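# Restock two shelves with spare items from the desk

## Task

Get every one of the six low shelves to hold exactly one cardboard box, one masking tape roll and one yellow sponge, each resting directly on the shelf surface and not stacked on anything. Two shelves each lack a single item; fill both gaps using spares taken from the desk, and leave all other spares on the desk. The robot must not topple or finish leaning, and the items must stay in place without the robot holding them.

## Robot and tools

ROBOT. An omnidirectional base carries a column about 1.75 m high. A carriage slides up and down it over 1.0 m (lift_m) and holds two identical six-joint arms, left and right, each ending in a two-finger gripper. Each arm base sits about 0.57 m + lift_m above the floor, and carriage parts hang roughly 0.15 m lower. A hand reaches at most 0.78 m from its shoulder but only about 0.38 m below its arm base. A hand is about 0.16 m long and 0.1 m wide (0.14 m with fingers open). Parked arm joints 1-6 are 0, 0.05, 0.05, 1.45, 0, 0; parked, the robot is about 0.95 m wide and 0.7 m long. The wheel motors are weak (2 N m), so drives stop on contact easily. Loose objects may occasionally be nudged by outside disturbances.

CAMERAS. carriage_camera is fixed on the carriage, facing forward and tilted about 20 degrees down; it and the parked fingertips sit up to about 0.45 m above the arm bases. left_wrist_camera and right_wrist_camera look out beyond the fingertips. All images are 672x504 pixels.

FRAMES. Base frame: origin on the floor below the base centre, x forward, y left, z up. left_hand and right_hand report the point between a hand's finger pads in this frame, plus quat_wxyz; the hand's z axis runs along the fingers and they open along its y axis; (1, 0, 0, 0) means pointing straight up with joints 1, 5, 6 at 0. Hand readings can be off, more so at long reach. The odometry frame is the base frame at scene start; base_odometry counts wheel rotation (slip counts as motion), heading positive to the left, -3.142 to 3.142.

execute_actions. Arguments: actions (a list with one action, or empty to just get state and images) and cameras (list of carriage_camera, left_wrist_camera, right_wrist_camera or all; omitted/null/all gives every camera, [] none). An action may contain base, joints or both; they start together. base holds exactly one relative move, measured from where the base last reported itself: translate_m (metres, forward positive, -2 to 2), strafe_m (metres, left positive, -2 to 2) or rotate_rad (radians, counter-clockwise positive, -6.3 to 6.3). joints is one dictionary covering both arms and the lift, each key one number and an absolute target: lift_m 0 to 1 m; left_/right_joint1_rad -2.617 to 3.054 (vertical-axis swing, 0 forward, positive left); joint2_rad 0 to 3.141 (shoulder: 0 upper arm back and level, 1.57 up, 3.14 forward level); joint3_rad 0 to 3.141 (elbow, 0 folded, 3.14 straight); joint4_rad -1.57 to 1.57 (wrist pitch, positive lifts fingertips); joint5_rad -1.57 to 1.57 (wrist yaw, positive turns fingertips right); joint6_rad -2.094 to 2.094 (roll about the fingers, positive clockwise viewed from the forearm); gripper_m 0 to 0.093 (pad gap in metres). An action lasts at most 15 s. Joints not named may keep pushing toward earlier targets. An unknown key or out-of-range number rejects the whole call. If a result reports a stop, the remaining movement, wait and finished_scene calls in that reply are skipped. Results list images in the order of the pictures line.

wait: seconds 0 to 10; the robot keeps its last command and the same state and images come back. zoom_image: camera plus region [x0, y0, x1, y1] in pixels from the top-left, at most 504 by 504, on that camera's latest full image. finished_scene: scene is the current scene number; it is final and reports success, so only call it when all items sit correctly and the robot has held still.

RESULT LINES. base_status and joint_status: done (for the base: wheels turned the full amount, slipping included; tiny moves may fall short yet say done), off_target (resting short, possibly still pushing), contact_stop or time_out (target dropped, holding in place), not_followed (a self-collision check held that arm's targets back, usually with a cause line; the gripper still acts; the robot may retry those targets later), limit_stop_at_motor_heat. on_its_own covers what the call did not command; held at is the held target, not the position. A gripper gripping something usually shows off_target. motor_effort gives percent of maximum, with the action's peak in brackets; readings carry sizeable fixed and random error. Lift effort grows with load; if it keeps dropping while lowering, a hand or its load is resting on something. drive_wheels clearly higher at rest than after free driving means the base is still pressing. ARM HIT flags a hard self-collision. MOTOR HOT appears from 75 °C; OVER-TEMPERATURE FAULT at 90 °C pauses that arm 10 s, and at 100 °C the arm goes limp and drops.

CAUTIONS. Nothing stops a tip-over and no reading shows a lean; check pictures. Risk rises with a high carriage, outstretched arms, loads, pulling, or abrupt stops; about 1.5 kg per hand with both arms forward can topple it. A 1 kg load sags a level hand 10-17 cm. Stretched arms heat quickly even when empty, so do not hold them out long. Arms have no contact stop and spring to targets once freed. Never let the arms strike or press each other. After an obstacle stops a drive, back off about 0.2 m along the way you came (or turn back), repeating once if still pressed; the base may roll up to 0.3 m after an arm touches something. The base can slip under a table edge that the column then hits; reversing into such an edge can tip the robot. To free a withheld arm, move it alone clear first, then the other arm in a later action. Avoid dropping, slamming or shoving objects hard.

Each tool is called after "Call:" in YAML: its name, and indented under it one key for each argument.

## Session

Call:
execute_actions:
  actions: []
  cameras: ["carriage_camera"]

Scene clock: 0.00 s.
base_odometry: x=+0.000 y=+0.000 heading=+0.000 (m, m, rad; odometry frame)
base_status: not commanded
joint_positions: lift_m=+0.299 left_joint1_rad=+0.016 left_joint2_rad=+0.017 left_joint3_rad=+0.019 left_joint4_rad=+1.451 left_joint5_rad=-0.046 left_joint6_rad=+0.005 left_gripper_m=+0.095 right_joint1_rad=-0.007 right_joint2_rad=+0.052 right_joint3_rad=+0.031 right_joint4_rad=+1.510 right_joint5_rad=+0.008 right_joint6_rad=-0.052 right_gripper_m=+0.094
joint_status: not commanded
motor_effort: lift_m=+25 drive_wheels=-1 (%)
left_hand: x=+0.2883 y=+0.3410 z=+1.2980 quat_wxyz=(+0.998, -0.024, +0.059, +0.012) (m; base frame)
right_hand: x=+0.2812 y=-0.3340 z=+1.3027 quat_wxyz=(+0.999, +0.003, +0.041, -0.029) (m; base frame)
pictures: carriage_camera
Images, in order (width x height): carriage_camera 672x504.

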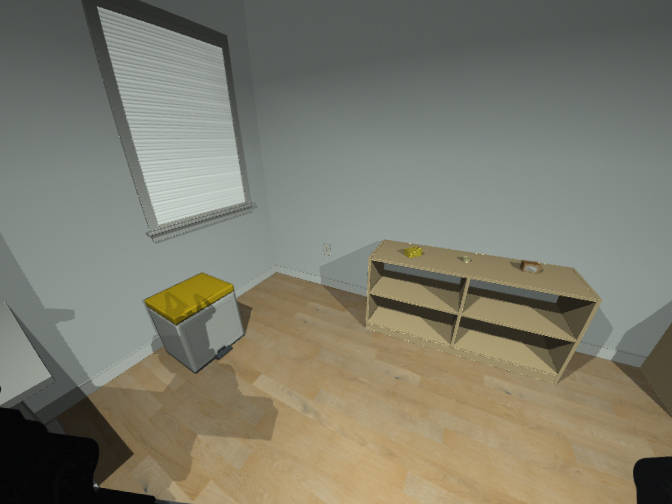

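Call:
execute_actions:
  actions:
    - {"base":{"rotate_rad":-1.7}}
  cameras: ["carriage_camera"]

Call:
execute_actions:
  actions:
    - {"base":{"rotate_rad":-1.4}}
  cameras: ["carriage_camera"]

Call:
execute_actions:
  actions:
    - {"base":{"rotate_rad":-2.12}}
  cameras: ["carriage_camera"]

Scene clock: 9.17 s.
base_odometry: x=+0.000 y=+0.000 heading=-1.699 (m, m, rad; odometry frame)
base_status: done
joint_positions: lift_m=+0.299 left_joint1_rad=+0.016 left_joint2_rad=+0.017 left_joint3_rad=+0.019 left_joint4_rad=+1.450 left_joint5_rad=-0.046 left_joint6_rad=+0.005 left_gripper_m=+0.095 right_joint1_rad=-0.007 right_joint2_rad=+0.052 right_joint3_rad=+0.031 right_joint4_rad=+1.510 right_joint5_rad=+0.008 right_joint6_rad=-0.052 right_gripper_m=+0.094
joint_status: not commanded
motor_effort: lift_m=+25(25) drive_wheels=+7(23) (%)
left_hand: x=+0.2885 y=+0.3410 z=+1.2980 quat_wxyz=(+0.998, -0.024, +0.059, +0.012) (m; base frame)
right_hand: x=+0.2812 y=-0.3340 z=+1.3027 quat_wxyz=(+0.999, +0.003, +0.041, -0.029) (m; base frame)
pictures: carriage_camera
Images, in order (width x height): carriage_camera 672x504.

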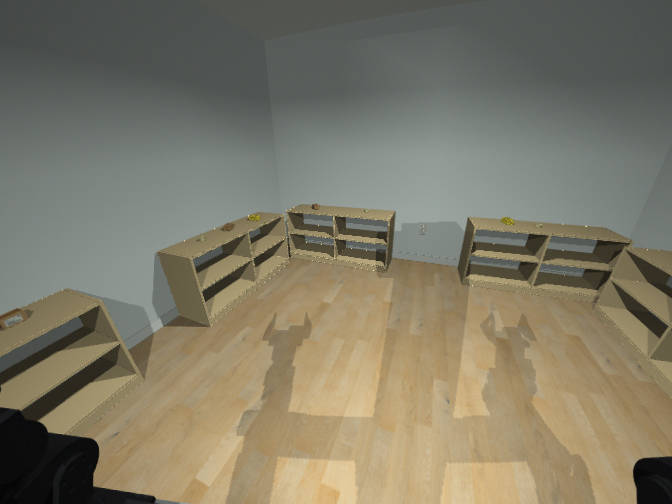

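Scene clock: 12.10 s.
base_odometry: x=+0.000 y=+0.000 heading=-3.098 (m, m, rad; odometry frame)
base_status: done
joint_positions: lift_m=+0.299 left_joint1_rad=+0.016 left_joint2_rad=+0.017 left_joint3_rad=+0.019 left_joint4_rad=+1.450 left_joint5_rad=-0.046 left_joint6_rad=+0.005 left_gripper_m=+0.095 right_joint1_rad=-0.007 right_joint2_rad=+0.052 right_joint3_rad=+0.031 right_joint4_rad=+1.510 right_joint5_rad=+0.008 right_joint6_rad=-0.052 right_gripper_m=+0.094
joint_status: not commanded
motor_effort: lift_m=+25(25) drive_wheels=+6(23) (%)
left_hand: x=+0.2885 y=+0.3410 z=+1.2980 quat_wxyz=(+0.998, -0.024, +0.059, +0.012) (m; base frame)
right_hand: x=+0.2812 y=-0.3340 z=+1.3027 quat_wxyz=(+0.999, +0.003, +0.041, -0.029) (m; base frame)
pictures: carriage_camera
Images, in order (width x height): carriage_camera 672x504.

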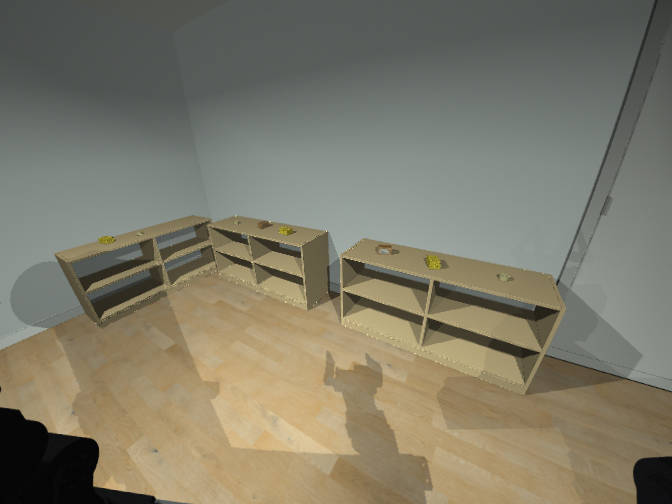

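Scene clock: 15.67 s.
base_odometry: x=+0.000 y=+0.000 heading=+1.066 (m, m, rad; odometry frame)
base_status: done
joint_positions: lift_m=+0.299 left_joint1_rad=+0.016 left_joint2_rad=+0.017 left_joint3_rad=+0.019 left_joint4_rad=+1.449 left_joint5_rad=-0.046 left_joint6_rad=+0.005 left_gripper_m=+0.095 right_joint1_rad=-0.007 right_joint2_rad=+0.052 right_joint3_rad=+0.031 right_joint4_rad=+1.510 right_joint5_rad=+0.008 right_joint6_rad=-0.052 right_gripper_m=+0.094
joint_status: not commanded
motor_effort: lift_m=+25(25) drive_wheels=+7(23) (%)
left_hand: x=+0.2885 y=+0.3410 z=+1.2980 quat_wxyz=(+0.998, -0.024, +0.059, +0.012) (m; base frame)
right_hand: x=+0.2812 y=-0.3340 z=+1.3027 quat_wxyz=(+0.999, +0.003, +0.041, -0.029) (m; base frame)
pictures: carriage_camera
Images, in order (width x height): carriage_camera 672x504.

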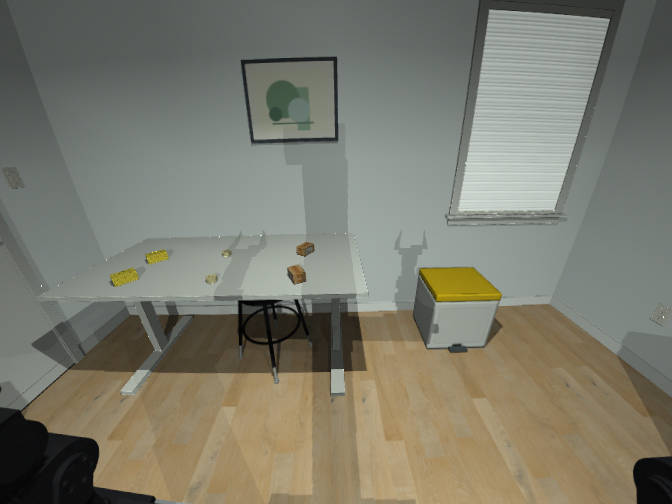

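Call:
execute_actions:
  actions:
    - {"base":{"strafe_m":0.55},"joints":{"lift_m":0.33,"left_joint1_rad":0.2,"left_joint5_rad":0,"left_joint6_rad":0.9,"left_joint2_rad":2.2,"left_joint3_rad":1.6,"left_joint4_rad":-0.97,"right_joint1_rad":0,"right_joint6_rad":-0.3,"right_joint2_rad":2.2,"right_joint3_rad":1.6,"right_joint4_rad":-0.97}}
  cameras: ["carriage_camera"]

Call:
execute_actions:
  actions:
    - {"base":{"translate_m":0.45}}

Scene clock: 25.83 s.
base_odometry: x=-0.481 y=+0.266 heading=+1.066 (m, m, rad; odometry frame)
base_status: done
joint_positions: lift_m=+0.330 left_joint1_rad=+0.198 left_joint2_rad=+2.202 left_joint3_rad=+1.581 left_joint4_rad=-0.966 left_joint5_rad=-0.008 left_joint6_rad=+0.890 left_gripper_m=+0.095 right_joint1_rad=-0.003 right_joint2_rad=+2.188 right_joint3_rad=+1.579 right_joint4_rad=-0.962 right_joint5_rad=+0.008 right_joint6_rad=-0.296 right_gripper_m=+0.094
joint_status: all done
motor_effort: lift_m=+25(30) drive_wheels=-6(23) (%)
left_hand: x=+0.6563 y=+0.4139 z=+0.8938 quat_wxyz=(-0.009, +0.339, +0.941, -0.001) (m; base frame)
right_hand: x=+0.6666 y=-0.3351 z=+0.8986 quat_wxyz=(-0.001, -0.146, +0.989, -0.004) (m; base frame)
pictures: carriage_camera
Images, in order (width x height): carriage_camera 672x504.

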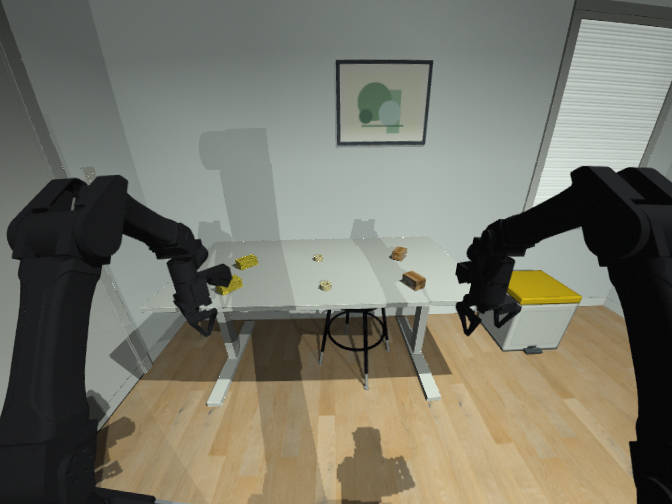

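Scene clock: 28.80 s.
base_odometry: x=-0.264 y=+0.660 heading=+1.066 (m, m, rad; odometry frame)
base_status: done
joint_positions: lift_m=+0.330 left_joint1_rad=+0.198 left_joint2_rad=+2.202 left_joint3_rad=+1.581 left_joint4_rad=-0.966 left_joint5_rad=-0.008 left_joint6_rad=+0.890 left_gripper_m=+0.095 right_joint1_rad=-0.003 right_joint2_rad=+2.188 right_joint3_rad=+1.579 right_joint4_rad=-0.963 right_joint5_rad=+0.008 right_joint6_rad=-0.296 right_gripper_m=+0.094
joint_status: not commanded
motor_effort: lift_m=+25(25) drive_wheels=-6(23) (%)
left_hand: x=+0.6562 y=+0.4138 z=+0.8938 quat_wxyz=(-0.009, +0.339, +0.941, -0.001) (m; base frame)
right_hand: x=+0.6662 y=-0.3351 z=+0.8986 quat_wxyz=(-0.001, -0.146, +0.989, -0.004) (m; base frame)
pictures: carriage_camera, left_wrist_camera, right_wrist_camera
Images, in order (width x height): carriage_camera 672x504, left_wrist_camera 672x504, right_wrist_camera 672x504.

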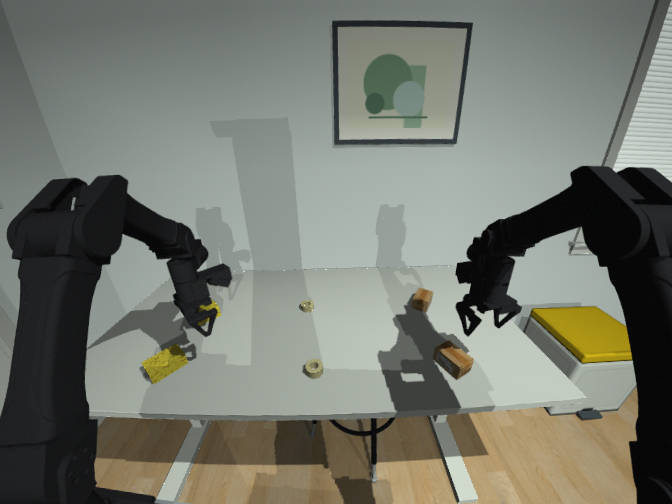

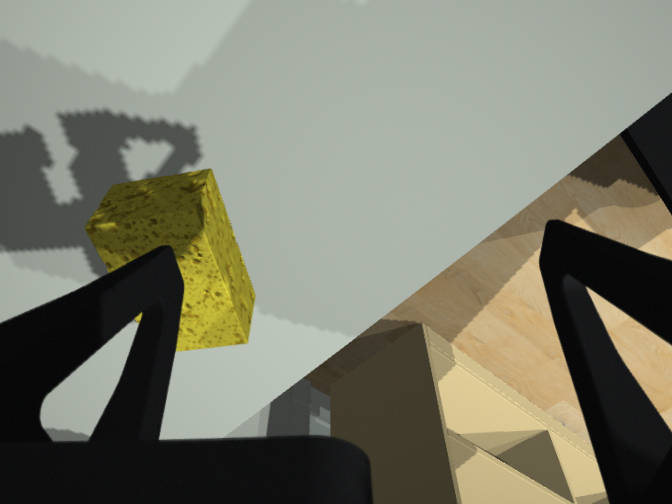

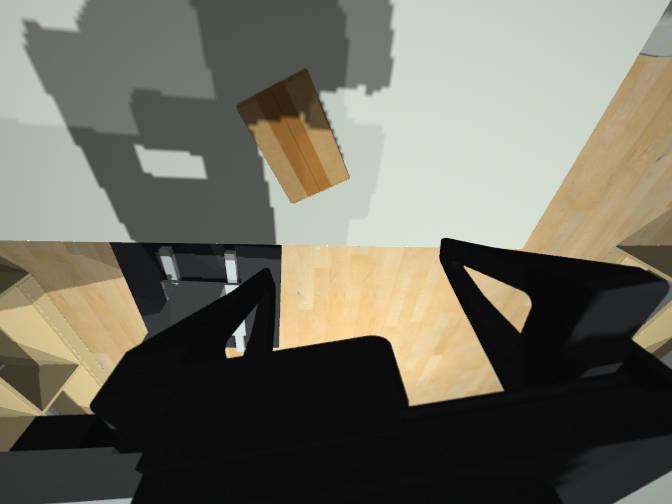

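Call:
execute_actions:
  actions:
    - {"base":{"strafe_m":0.06},"joints":{"lift_m":0.27,"left_joint1_rad":0.43,"left_joint6_rad":1.03,"left_joint2_rad":2.27,"left_joint3_rad":1.75,"left_joint4_rad":-1.05,"right_joint1_rad":-0.02,"right_joint6_rad":-0.65,"right_joint2_rad":2.27,"right_joint3_rad":1.75,"right_joint4_rad":-1.05}}

Scene clock: 39.40 s.
base_odometry: x=-0.316 y=+0.690 heading=+1.066 (m, m, rad; odometry frame)
base_status: done
joint_positions: lift_m=+0.270 left_joint1_rad=+0.437 left_joint2_rad=+2.274 left_joint3_rad=+1.732 left_joint4_rad=-1.040 left_joint5_rad=-0.002 left_joint6_rad=+1.021 left_gripper_m=+0.095 right_joint1_rad=-0.017 right_joint2_rad=+2.259 right_joint3_rad=+1.732 right_joint4_rad=-1.037 right_joint5_rad=+0.007 right_joint6_rad=-0.646 right_gripper_m=+0.094
joint_status: all done
motor_effort: lift_m=+26(25) drive_wheels=-3(24) (%)
left_hand: x=+0.6470 y=+0.5144 z=+0.8408 quat_wxyz=(-0.005, +0.288, +0.958, -0.003) (m; base frame)
right_hand: x=+0.6899 y=-0.3412 z=+0.8471 quat_wxyz=(+0.002, -0.309, +0.951, -0.005) (m; base frame)
pictures: carriage_camera, left_wrist_camera, right_wrist_camera
Images, in order (width x height): carriage_camera 672x504, left_wrist_camera 672x504, right_wrist_camera 672x504.

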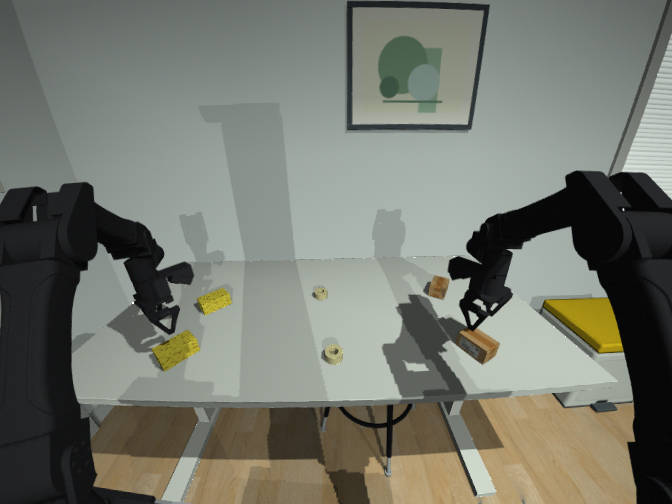

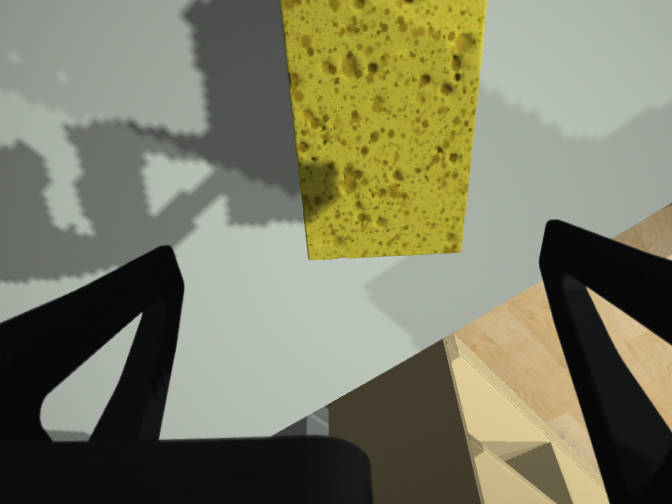

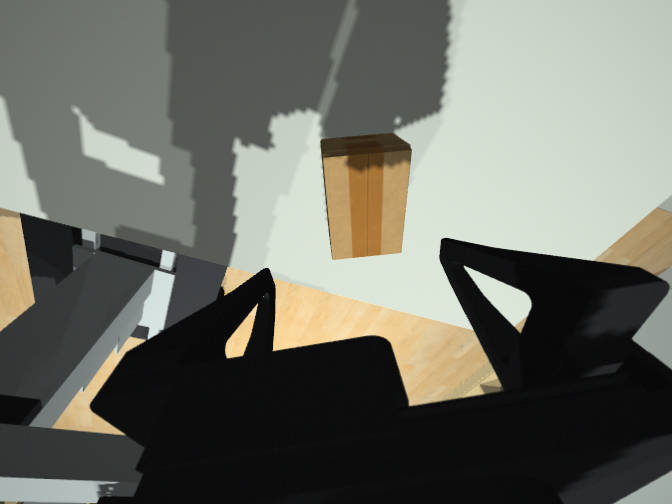

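Call:
execute_actions:
  actions:
    - {"base":{"strafe_m":-0.015},"joints":{"lift_m":0.22,"left_joint6_rad":1.08,"left_joint4_rad":-1.08,"right_joint6_rad":-0.6}}

Scene clock: 43.13 s.
base_odometry: x=-0.303 y=+0.682 heading=+1.066 (m, m, rad; odometry frame)
base_status: done
joint_positions: lift_m=+0.220 left_joint1_rad=+0.432 left_joint2_rad=+2.276 left_joint3_rad=+1.740 left_joint4_rad=-1.072 left_joint5_rad=-0.002 left_joint6_rad=+1.070 left_gripper_m=+0.095 right_joint1_rad=-0.019 right_joint2_rad=+2.261 right_joint3_rad=+1.739 right_joint4_rad=-1.041 right_joint5_rad=+0.007 right_joint6_rad=-0.603 right_gripper_m=+0.094
joint_status: all done
motor_effort: lift_m=+25(25) drive_wheels=+3(23) (%)
left_hand: x=+0.6429 y=+0.5100 z=+0.7923 quat_wxyz=(-0.014, +0.314, +0.949, -0.012) (m; base frame)
right_hand: x=+0.6906 y=-0.3419 z=+0.7977 quat_wxyz=(+0.002, -0.288, +0.958, -0.005) (m; base frame)
pictures: carriage_camera, left_wrist_camera, right_wrist_camera
Images, in order (width x height): carriage_camera 672x504, left_wrist_camera 672x504, right_wrist_camera 672x504.

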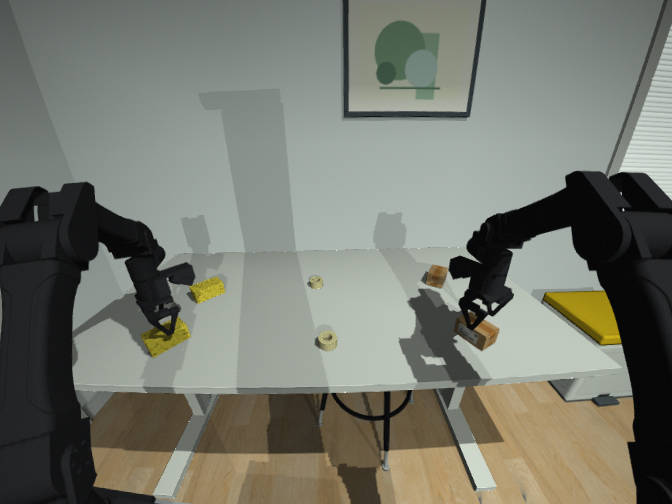

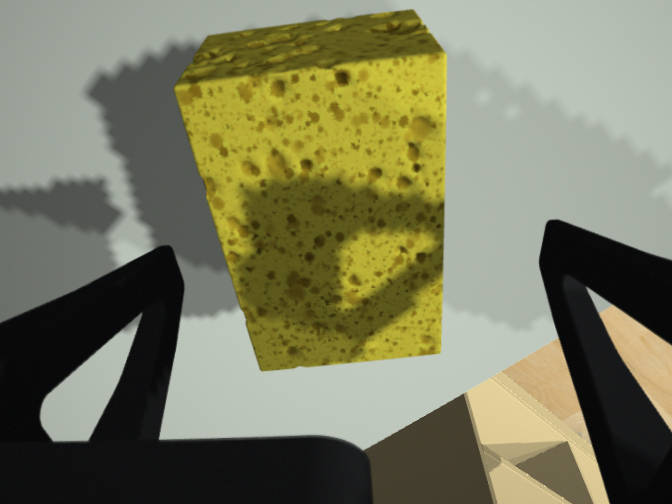

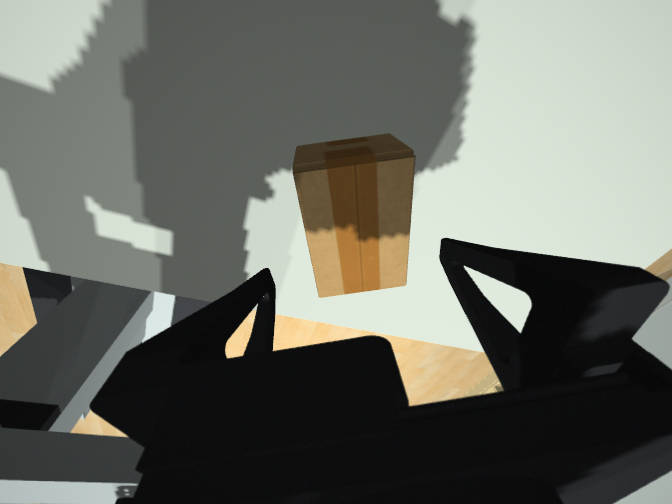

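Call:
execute_actions:
  actions:
    - {"joints":{"lift_m":0.19,"left_joint1_rad":0.455,"left_joint6_rad":1.05,"left_joint4_rad":-1.06}}
  cameras: ["left_wrist_camera","right_wrist_camera"]

Scene clock: 47.53 s.
base_odometry: x=-0.303 y=+0.682 heading=+1.066 (m, m, rad; odometry frame)
base_status: not commanded
joint_positions: lift_m=+0.190 left_joint1_rad=+0.450 left_joint2_rad=+2.278 left_joint3_rad=+1.740 left_joint4_rad=-1.063 left_joint5_rad=-0.002 left_joint6_rad=+1.053 left_gripper_m=+0.095 right_joint1_rad=-0.019 right_joint2_rad=+2.263 right_joint3_rad=+1.739 right_joint4_rad=-1.043 right_joint5_rad=+0.007 right_joint6_rad=-0.603 right_gripper_m=+0.094
joint_status: all done
motor_effort: lift_m=+25(24) drive_wheels=+1(3) (%)
left_hand: x=+0.6414 y=+0.5178 z=+0.7611 quat_wxyz=(-0.012, +0.297, +0.955, -0.009) (m; base frame)
right_hand: x=+0.6899 y=-0.3419 z=+0.7669 quat_wxyz=(+0.001, -0.288, +0.958, -0.004) (m; base frame)
pictures: left_wrist_camera, right_wrist_camera
Images, in order (width x height): left_wrist_camera 672x504, right_wrist_camera 672x504.

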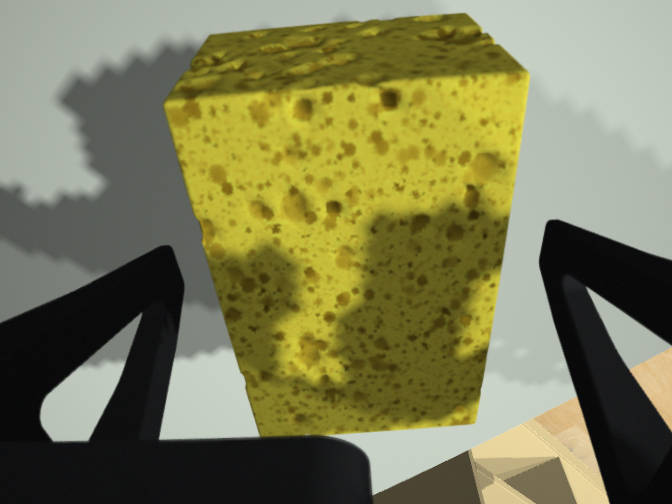

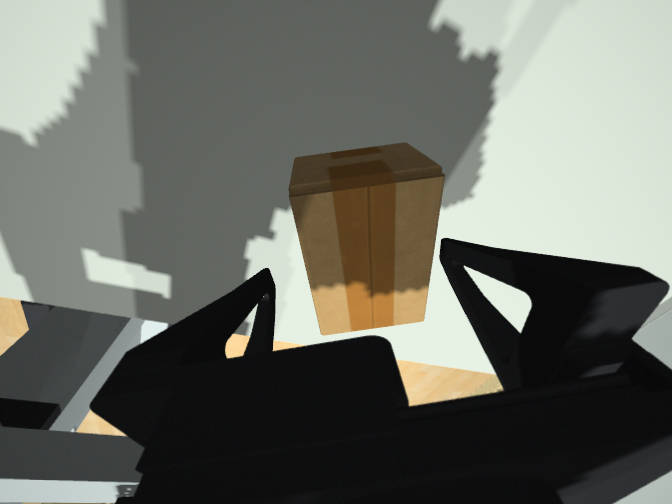

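Call:
execute_actions:
  actions:
    - {"joints":{"lift_m":0.168,"right_joint1_rad":-0.045}}
  cameras: ["right_wrist_camera"]

Call:
execute_actions:
  actions:
    - {"joints":{"left_gripper_m":0.045,"right_gripper_m":0.045}}
  cameras: []

Call:
execute_actions:
  actions:
    - {"joints":{"lift_m":0.23}}

Scene clock: 53.57 s.
base_odometry: x=-0.303 y=+0.682 heading=+1.066 (m, m, rad; odometry frame)
base_status: not commanded
joint_positions: lift_m=+0.168 left_joint1_rad=+0.451 left_joint2_rad=+2.278 left_joint3_rad=+1.740 left_joint4_rad=-1.062 left_joint5_rad=-0.003 left_joint6_rad=+1.053 left_gripper_m=+0.095 right_joint1_rad=-0.040 right_joint2_rad=+2.264 right_joint3_rad=+1.739 right_joint4_rad=-1.044 right_joint5_rad=+0.007 right_joint6_rad=-0.603 right_gripper_m=+0.094
joint_status: all done
motor_effort: lift_m=+25(26) drive_wheels=+0(2) (%)
left_hand: x=+0.6413 y=+0.5183 z=+0.7391 quat_wxyz=(-0.012, +0.297, +0.955, -0.009) (m; base frame)
right_hand: x=+0.6894 y=-0.3511 z=+0.7446 quat_wxyz=(+0.000, -0.278, +0.961, -0.004) (m; base frame)
pictures: right_wrist_camera
Images, in order (width x height): right_wrist_camera 672x504.

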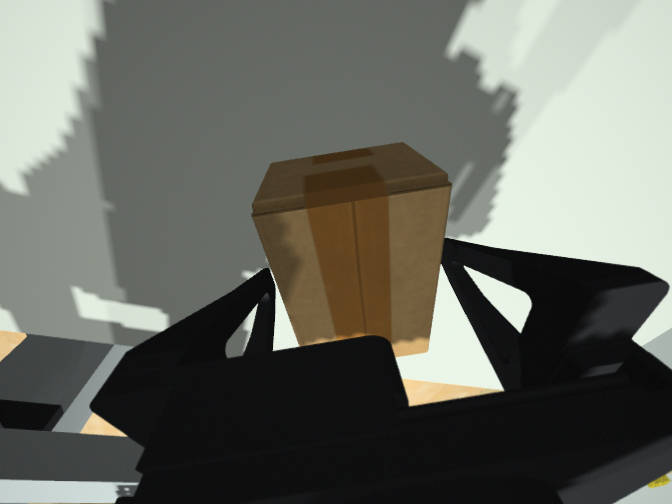

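Scene clock: 54.17 s.
base_odometry: x=-0.303 y=+0.682 heading=+1.066 (m, m, rad; odometry frame)
base_status: not commanded
joint_positions: lift_m=+0.168 left_joint1_rad=+0.451 left_joint2_rad=+2.278 left_joint3_rad=+1.740 left_joint4_rad=-1.062 left_joint5_rad=-0.003 left_joint6_rad=+1.053 left_gripper_m=+0.059 right_joint1_rad=-0.040 right_joint2_rad=+2.264 right_joint3_rad=+1.739 right_joint4_rad=-1.044 right_joint5_rad=+0.007 right_joint6_rad=-0.603 right_gripper_m=+0.059
joint_status: left_gripper_m off_target (ended at +0.059, target +0.045); right_gripper_m off_target (ended at +0.059, target +0.045)
motor_effort: lift_m=+25(25) drive_wheels=+0(1) (%)
left_hand: x=+0.6413 y=+0.5183 z=+0.7391 quat_wxyz=(-0.012, +0.297, +0.955, -0.009) (m; base frame)
right_hand: x=+0.6893 y=-0.3511 z=+0.7446 quat_wxyz=(+0.000, -0.278, +0.961, -0.004) (m; base frame)
pictures: none
No camera images: the call's "cameras" was empty. Leave "cameras" out to get every camera's image.

Scene clock: 54.93 s.
base_odometry: x=-0.303 y=+0.682 heading=+1.066 (m, m, rad; odometry frame)
base_status: not commanded
joint_positions: lift_m=+0.230 left_joint1_rad=+0.451 left_joint2_rad=+2.276 left_joint3_rad=+1.740 left_joint4_rad=-1.061 left_joint5_rad=-0.003 left_joint6_rad=+1.053 left_gripper_m=+0.059 right_joint1_rad=-0.040 right_joint2_rad=+2.262 right_joint3_rad=+1.739 right_joint4_rad=-1.045 right_joint5_rad=+0.007 right_joint6_rad=-0.603 right_gripper_m=+0.059
joint_status: all done
motor_effort: lift_m=+24(29) drive_wheels=-1(1) (%)
left_hand: x=+0.6416 y=+0.5185 z=+0.8019 quat_wxyz=(-0.011, +0.297, +0.955, -0.008) (m; base frame)
right_hand: x=+0.6892 y=-0.3511 z=+0.8073 quat_wxyz=(+0.000, -0.278, +0.961, -0.004) (m; base frame)
pictures: carriage_camera, left_wrist_camera, right_wrist_camera
Images, in order (width x height): carriage_camera 672x504, left_wrist_camera 672x504, right_wrist_camera 672x504.

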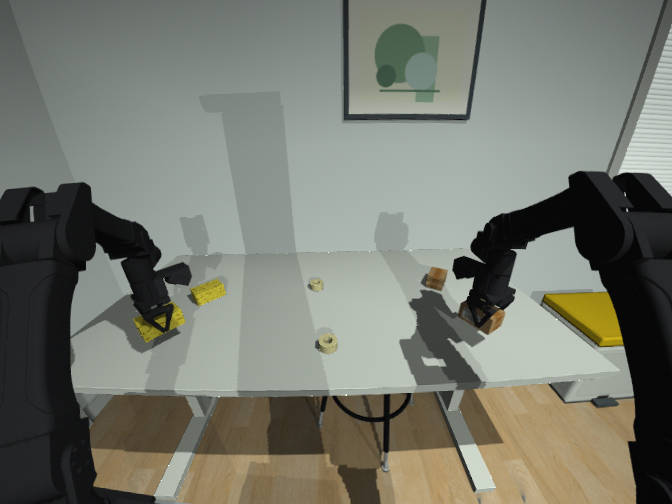

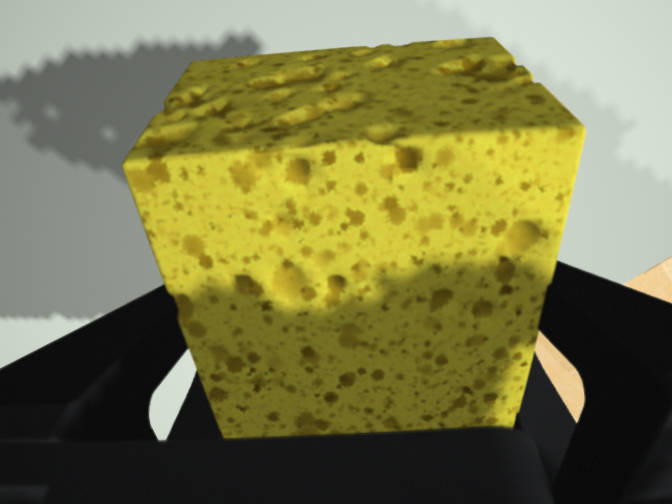

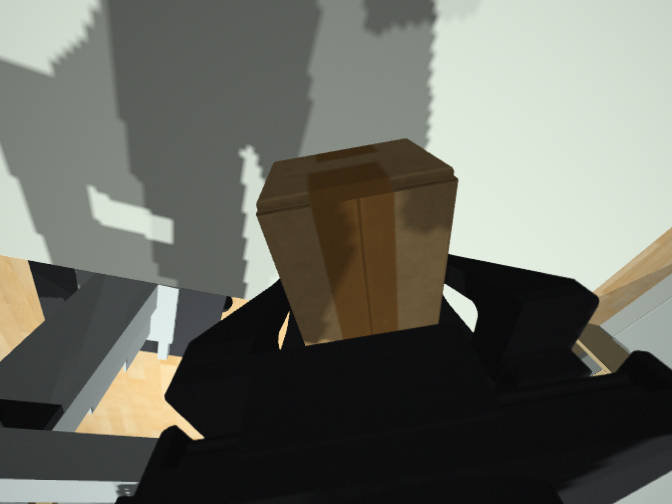

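Call:
execute_actions:
  actions:
    - {"base":{"translate_m":-1.9},"joints":{"left_joint1_rad":0,"left_joint6_rad":0,"left_joint2_rad":1.6,"left_joint3_rad":1.3,"left_joint4_rad":-1.27,"right_joint2_rad":1.6,"right_joint3_rad":1.3,"right_joint4_rad":-1.27,"right_joint6_rad":0}}
  cameras: []

Call:
execute_actions:
  actions:
    - {"base":{"rotate_rad":-3.17}}
  cameras: ["carriage_camera"]

Scene clock: 67.17 s.
base_odometry: x=-1.221 y=-0.981 heading=+1.066 (m, m, rad; odometry frame)
base_status: done
joint_positions: lift_m=+0.230 left_joint1_rad=+0.000 left_joint2_rad=+1.614 left_joint3_rad=+1.316 left_joint4_rad=-1.262 left_joint5_rad=+0.002 left_joint6_rad=+0.009 left_gripper_m=+0.059 right_joint1_rad=-0.040 right_joint2_rad=+1.608 right_joint3_rad=+1.328 right_joint4_rad=-1.261 right_joint5_rad=+0.007 right_joint6_rad=-0.004 right_gripper_m=+0.059
joint_status: all done
motor_effort: lift_m=+24(24) drive_wheels=-5(25) (%)
left_hand: x=+0.5444 y=+0.3324 z=+0.9238 quat_wxyz=(+0.006, +0.004, +1.000, -0.001) (m; base frame)
right_hand: x=+0.5475 y=-0.3454 z=+0.9282 quat_wxyz=(+0.015, +0.018, +1.000, -0.004) (m; base frame)
pictures: none
No camera images: the call's "cameras" was empty. Leave "cameras" out to get every camera's image.

Scene clock: 71.47 s.
base_odometry: x=-1.221 y=-0.981 heading=-2.103 (m, m, rad; odometry frame)
base_status: done
joint_positions: lift_m=+0.230 left_joint1_rad=+0.000 left_joint2_rad=+1.614 left_joint3_rad=+1.316 left_joint4_rad=-1.258 left_joint5_rad=+0.002 left_joint6_rad=+0.009 left_gripper_m=+0.059 right_joint1_rad=-0.047 right_joint2_rad=+1.608 right_joint3_rad=+1.328 right_joint4_rad=-1.258 right_joint5_rad=+0.010 right_joint6_rad=-0.004 right_gripper_m=+0.059
joint_status: not commanded
motor_effort: lift_m=+24(24) drive_wheels=+5(30) (%)
left_hand: x=+0.5454 y=+0.3324 z=+0.9238 quat_wxyz=(+0.008, +0.004, +1.000, -0.001) (m; base frame)
right_hand: x=+0.5479 y=-0.3478 z=+0.9282 quat_wxyz=(+0.016, +0.022, +1.000, -0.005) (m; base frame)
pictures: carriage_camera
Images, in order (width x height): carriage_camera 672x504.

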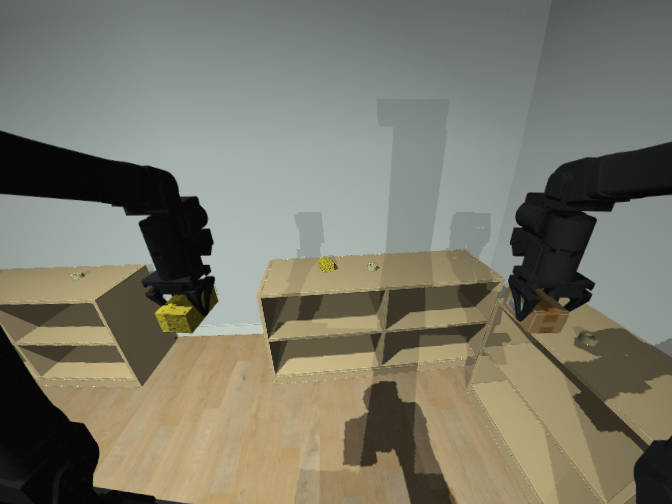

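Call:
execute_actions:
  actions:
    - {"base":{"translate_m":0.6},"joints":{"lift_m":0.14,"right_joint1_rad":-0.1,"right_joint2_rad":2.2,"right_joint3_rad":1.6,"right_joint4_rad":-0.97}}
  cameras: ["carriage_camera","right_wrist_camera"]

Scene clock: 79.80 s.
base_odometry: x=-1.526 y=-1.498 heading=-2.104 (m, m, rad; odometry frame)
base_status: done
joint_positions: lift_m=+0.140 left_joint1_rad=+0.000 left_joint2_rad=+1.610 left_joint3_rad=+1.305 left_joint4_rad=-1.267 left_joint5_rad=+0.002 left_joint6_rad=+0.009 left_gripper_m=+0.059 right_joint1_rad=-0.098 right_joint2_rad=+2.192 right_joint3_rad=+1.581 right_joint4_rad=-0.965 right_joint5_rad=+0.009 right_joint6_rad=-0.003 right_gripper_m=+0.059
joint_status: all done
motor_effort: lift_m=+25(29) drive_wheels=-7(28) (%)
left_hand: x=+0.5403 y=+0.3324 z=+0.8320 quat_wxyz=(+0.000, +0.004, +1.000, -0.001) (m; base frame)
right_hand: x=+0.6639 y=-0.3737 z=+0.7076 quat_wxyz=(-0.003, +0.047, +0.999, -0.004) (m; base frame)
pictures: carriage_camera, right_wrist_camera
Images, in order (width x height): carriage_camera 672x504, right_wrist_camera 672x504.

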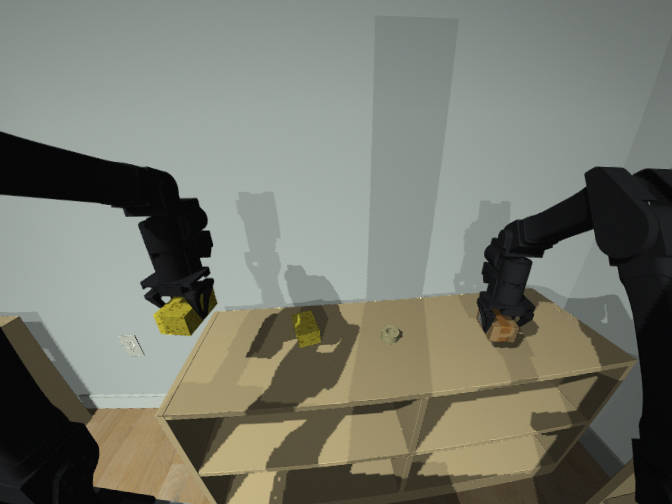

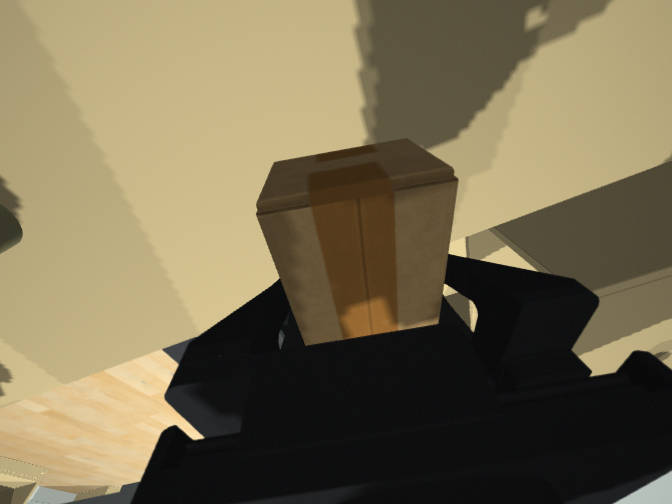

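Call:
execute_actions:
  actions:
    - {"base":{"rotate_rad":0.13},"joints":{"lift_m":0.09}}
  cameras: []

Call:
execute_actions:
  actions:
    - {"joints":{"lift_m":0.062}}
  cameras: ["carriage_camera","right_wrist_camera"]

Scene clock: 84.87 s.
base_odometry: x=-1.527 y=-1.498 heading=-1.974 (m, m, rad; odometry frame)
base_status: done
joint_positions: lift_m=+0.090 left_joint1_rad=+0.000 left_joint2_rad=+1.610 left_joint3_rad=+1.305 left_joint4_rad=-1.267 left_joint5_rad=+0.002 left_joint6_rad=+0.009 left_gripper_m=+0.059 right_joint1_rad=-0.101 right_joint2_rad=+2.195 right_joint3_rad=+1.581 right_joint4_rad=-0.967 right_joint5_rad=+0.009 right_joint6_rad=-0.003 right_gripper_m=+0.059
joint_status: all done
motor_effort: lift_m=+25(27) drive_wheels=-3(15) (%)
left_hand: x=+0.5403 y=+0.3324 z=+0.7820 quat_wxyz=(+0.000, +0.004, +1.000, -0.001) (m; base frame)
right_hand: x=+0.6630 y=-0.3750 z=+0.6565 quat_wxyz=(-0.005, +0.049, +0.999, -0.004) (m; base frame)
pictures: none
No camera images: the call's "cameras" was empty. Leave "cameras" out to get every camera's image.

Scene clock: 85.50 s.
base_odometry: x=-1.527 y=-1.498 heading=-1.974 (m, m, rad; odometry frame)
base_status: not commanded
joint_positions: lift_m=+0.062 left_joint1_rad=+0.000 left_joint2_rad=+1.610 left_joint3_rad=+1.302 left_joint4_rad=-1.269 left_joint5_rad=+0.002 left_joint6_rad=+0.009 left_gripper_m=+0.059 right_joint1_rad=-0.101 right_joint2_rad=+2.190 right_joint3_rad=+1.592 right_joint4_rad=-0.975 right_joint5_rad=+0.008 right_joint6_rad=-0.004 right_gripper_m=+0.059
joint_status: all done
motor_effort: lift_m=+24(28) drive_wheels=+3(3) (%)
left_hand: x=+0.5390 y=+0.3324 z=+0.7532 quat_wxyz=(-0.003, +0.004, +1.000, -0.001) (m; base frame)
right_hand: x=+0.6652 y=-0.3751 z=+0.6329 quat_wxyz=(-0.001, +0.049, +0.999, -0.004) (m; base frame)
pictures: carriage_camera, right_wrist_camera
Images, in order (width x height): carriage_camera 672x504, right_wrist_camera 672x504.

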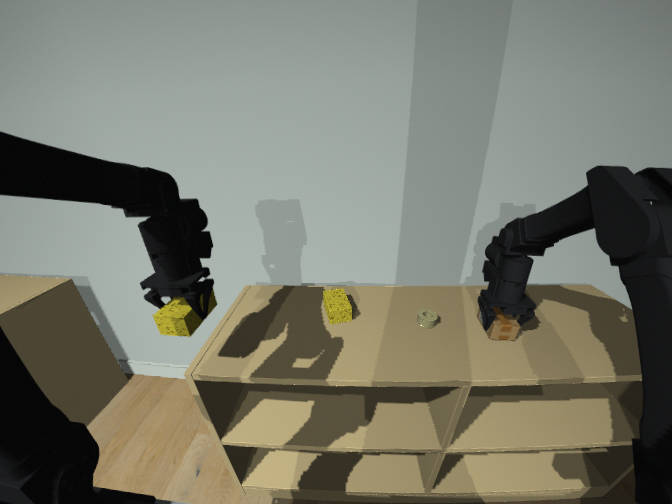

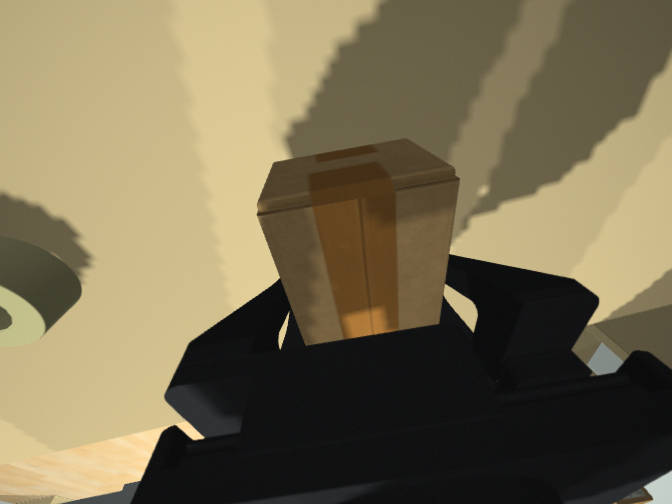

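Call:
execute_actions:
  actions:
    - {"joints":{"right_gripper_m":0.093}}
  cameras: []

Call:
execute_actions:
  actions:
    - {"joints":{"lift_m":0.16}}
  cameras: ["right_wrist_camera"]

Call:
execute_actions:
  actions:
    - {"base":{"strafe_m":1.1},"joints":{"right_joint2_rad":1.6,"right_joint3_rad":1.3,"right_joint4_rad":-1.27,"left_joint2_rad":2.2,"left_joint3_rad":1.6,"left_joint4_rad":-0.97}}
  cameras: ["carriage_camera"]

Scene clock: 93.70 s.
base_odometry: x=-1.527 y=-1.498 heading=-1.974 (m, m, rad; odometry frame)
base_status: not commanded
joint_positions: lift_m=+0.062 left_joint1_rad=+0.000 left_joint2_rad=+1.610 left_joint3_rad=+1.302 left_joint4_rad=-1.269 left_joint5_rad=+0.002 left_joint6_rad=+0.009 left_gripper_m=+0.059 right_joint1_rad=-0.101 right_joint2_rad=+2.190 right_joint3_rad=+1.592 right_joint4_rad=-0.974 right_joint5_rad=+0.008 right_joint6_rad=-0.004 right_gripper_m=+0.093
joint_status: all done
motor_effort: lift_m=+24(24) drive_wheels=+3(3) (%)
left_hand: x=+0.5390 y=+0.3324 z=+0.7532 quat_wxyz=(-0.003, +0.004, +1.000, -0.001) (m; base frame)
right_hand: x=+0.6652 y=-0.3751 z=+0.6329 quat_wxyz=(-0.001, +0.049, +0.999, -0.004) (m; base frame)
pictures: none
No camera images: the call's "cameras" was empty. Leave "cameras" out to get every camera's image.

Scene clock: 94.63 s.
base_odometry: x=-1.527 y=-1.498 heading=-1.974 (m, m, rad; odometry frame)
base_status: not commanded
joint_positions: lift_m=+0.160 left_joint1_rad=+0.000 left_joint2_rad=+1.610 left_joint3_rad=+1.302 left_joint4_rad=-1.269 left_joint5_rad=+0.002 left_joint6_rad=+0.009 left_gripper_m=+0.059 right_joint1_rad=-0.101 right_joint2_rad=+2.191 right_joint3_rad=+1.592 right_joint4_rad=-0.972 right_joint5_rad=+0.008 right_joint6_rad=-0.004 right_gripper_m=+0.093
joint_status: all done
motor_effort: lift_m=+25(31) drive_wheels=+2(2) (%)
left_hand: x=+0.5390 y=+0.3324 z=+0.8512 quat_wxyz=(-0.003, +0.004, +1.000, -0.001) (m; base frame)
right_hand: x=+0.6658 y=-0.3752 z=+0.7307 quat_wxyz=(+0.000, +0.049, +0.999, -0.004) (m; base frame)
pictures: right_wrist_camera
Images, in order (width x height): right_wrist_camera 672x504.

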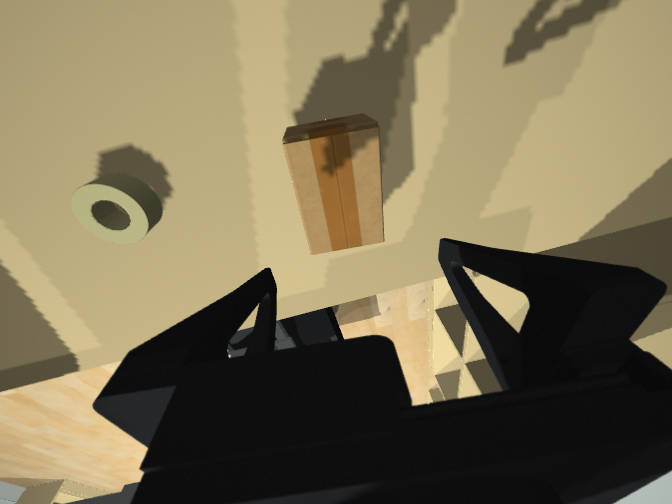

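Scene clock: 99.13 s.
base_odometry: x=-0.515 y=-1.930 heading=-1.974 (m, m, rad; odometry frame)
base_status: done
joint_positions: lift_m=+0.160 left_joint1_rad=+0.000 left_joint2_rad=+2.209 left_joint3_rad=+1.594 left_joint4_rad=-0.963 left_joint5_rad=+0.002 left_joint6_rad=+0.009 left_gripper_m=+0.059 right_joint1_rad=-0.101 right_joint2_rad=+1.603 right_joint3_rad=+1.325 right_joint4_rad=-1.268 right_joint5_rad=+0.008 right_joint6_rad=-0.004 right_gripper_m=+0.093
joint_status: all done
motor_effort: lift_m=+25(25) drive_wheels=-4(23) (%)
left_hand: x=+0.6686 y=+0.3325 z=+0.7239 quat_wxyz=(-0.004, +0.004, +1.000, -0.001) (m; base frame)
right_hand: x=+0.5437 y=-0.3628 z=+0.8588 quat_wxyz=(+0.012, +0.049, +0.999, -0.005) (m; base frame)
pictures: carriage_camera
Images, in order (width x height): carriage_camera 672x504.

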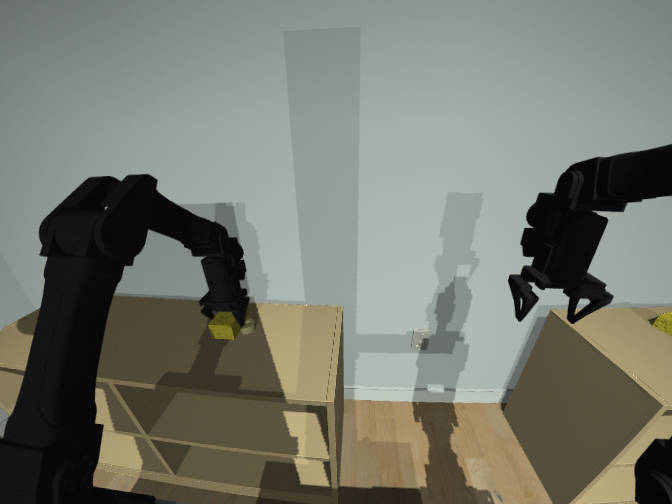

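Call:
execute_actions:
  actions:
    - {"base":{"strafe_m":0.2}}
  cameras: []

Call:
execute_actions:
  actions:
    - {"base":{"translate_m":0.06},"joints":{"lift_m":0.12}}
  cameras: ["carriage_camera","left_wrist_camera"]

Scene clock: 105.77 s.
base_odometry: x=-0.331 y=-2.008 heading=-1.974 (m, m, rad; odometry frame)
base_status: done
joint_positions: lift_m=+0.160 left_joint1_rad=+0.001 left_joint2_rad=+2.209 left_joint3_rad=+1.594 left_joint4_rad=-0.963 left_joint5_rad=+0.002 left_joint6_rad=+0.009 left_gripper_m=+0.059 right_joint1_rad=-0.101 right_joint2_rad=+1.603 right_joint3_rad=+1.325 right_joint4_rad=-1.268 right_joint5_rad=+0.008 right_joint6_rad=-0.004 right_gripper_m=+0.093
joint_status: not commanded
motor_effort: lift_m=+25(25) drive_wheels=-2(24) (%)
left_hand: x=+0.6686 y=+0.3328 z=+0.7239 quat_wxyz=(-0.004, +0.004, +1.000, -0.001) (m; base frame)
right_hand: x=+0.5437 y=-0.3628 z=+0.8588 quat_wxyz=(+0.012, +0.049, +0.999, -0.005) (m; base frame)
pictures: none
No camera images: the call's "cameras" was empty. Leave "cameras" out to get every camera's image.

Scene clock: 107.13 s.
base_odometry: x=-0.354 y=-2.064 heading=-1.973 (m, m, rad; odometry frame)
base_status: done
joint_positions: lift_m=+0.120 left_joint1_rad=+0.001 left_joint2_rad=+2.208 left_joint3_rad=+1.594 left_joint4_rad=-0.968 left_joint5_rad=+0.002 left_joint6_rad=+0.009 left_gripper_m=+0.059 right_joint1_rad=-0.101 right_joint2_rad=+1.602 right_joint3_rad=+1.319 right_joint4_rad=-1.268 right_joint5_rad=+0.008 right_joint6_rad=-0.004 right_gripper_m=+0.093
joint_status: all done
motor_effort: lift_m=+25(29) drive_wheels=-5(18) (%)
left_hand: x=+0.6675 y=+0.3328 z=+0.6845 quat_wxyz=(-0.006, +0.004, +1.000, -0.001) (m; base frame)
right_hand: x=+0.5421 y=-0.3626 z=+0.8176 quat_wxyz=(+0.010, +0.049, +0.999, -0.004) (m; base frame)
pictures: carriage_camera, left_wrist_camera
Images, in order (width x height): carriage_camera 672x504, left_wrist_camera 672x504.

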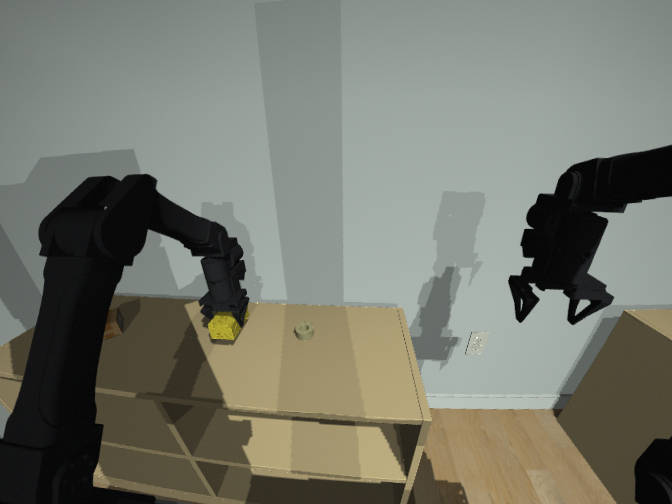

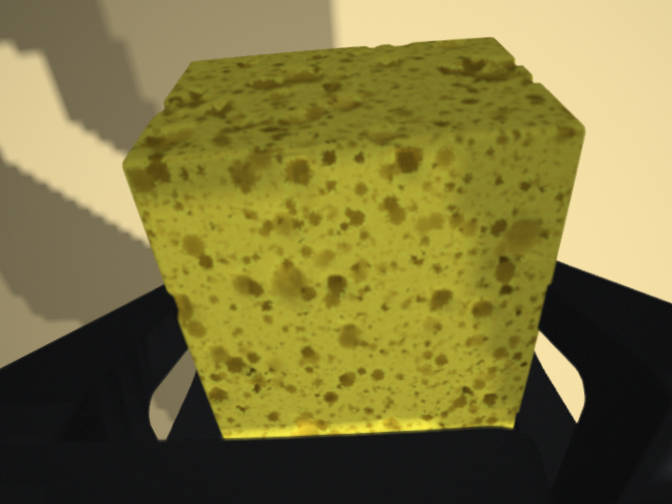

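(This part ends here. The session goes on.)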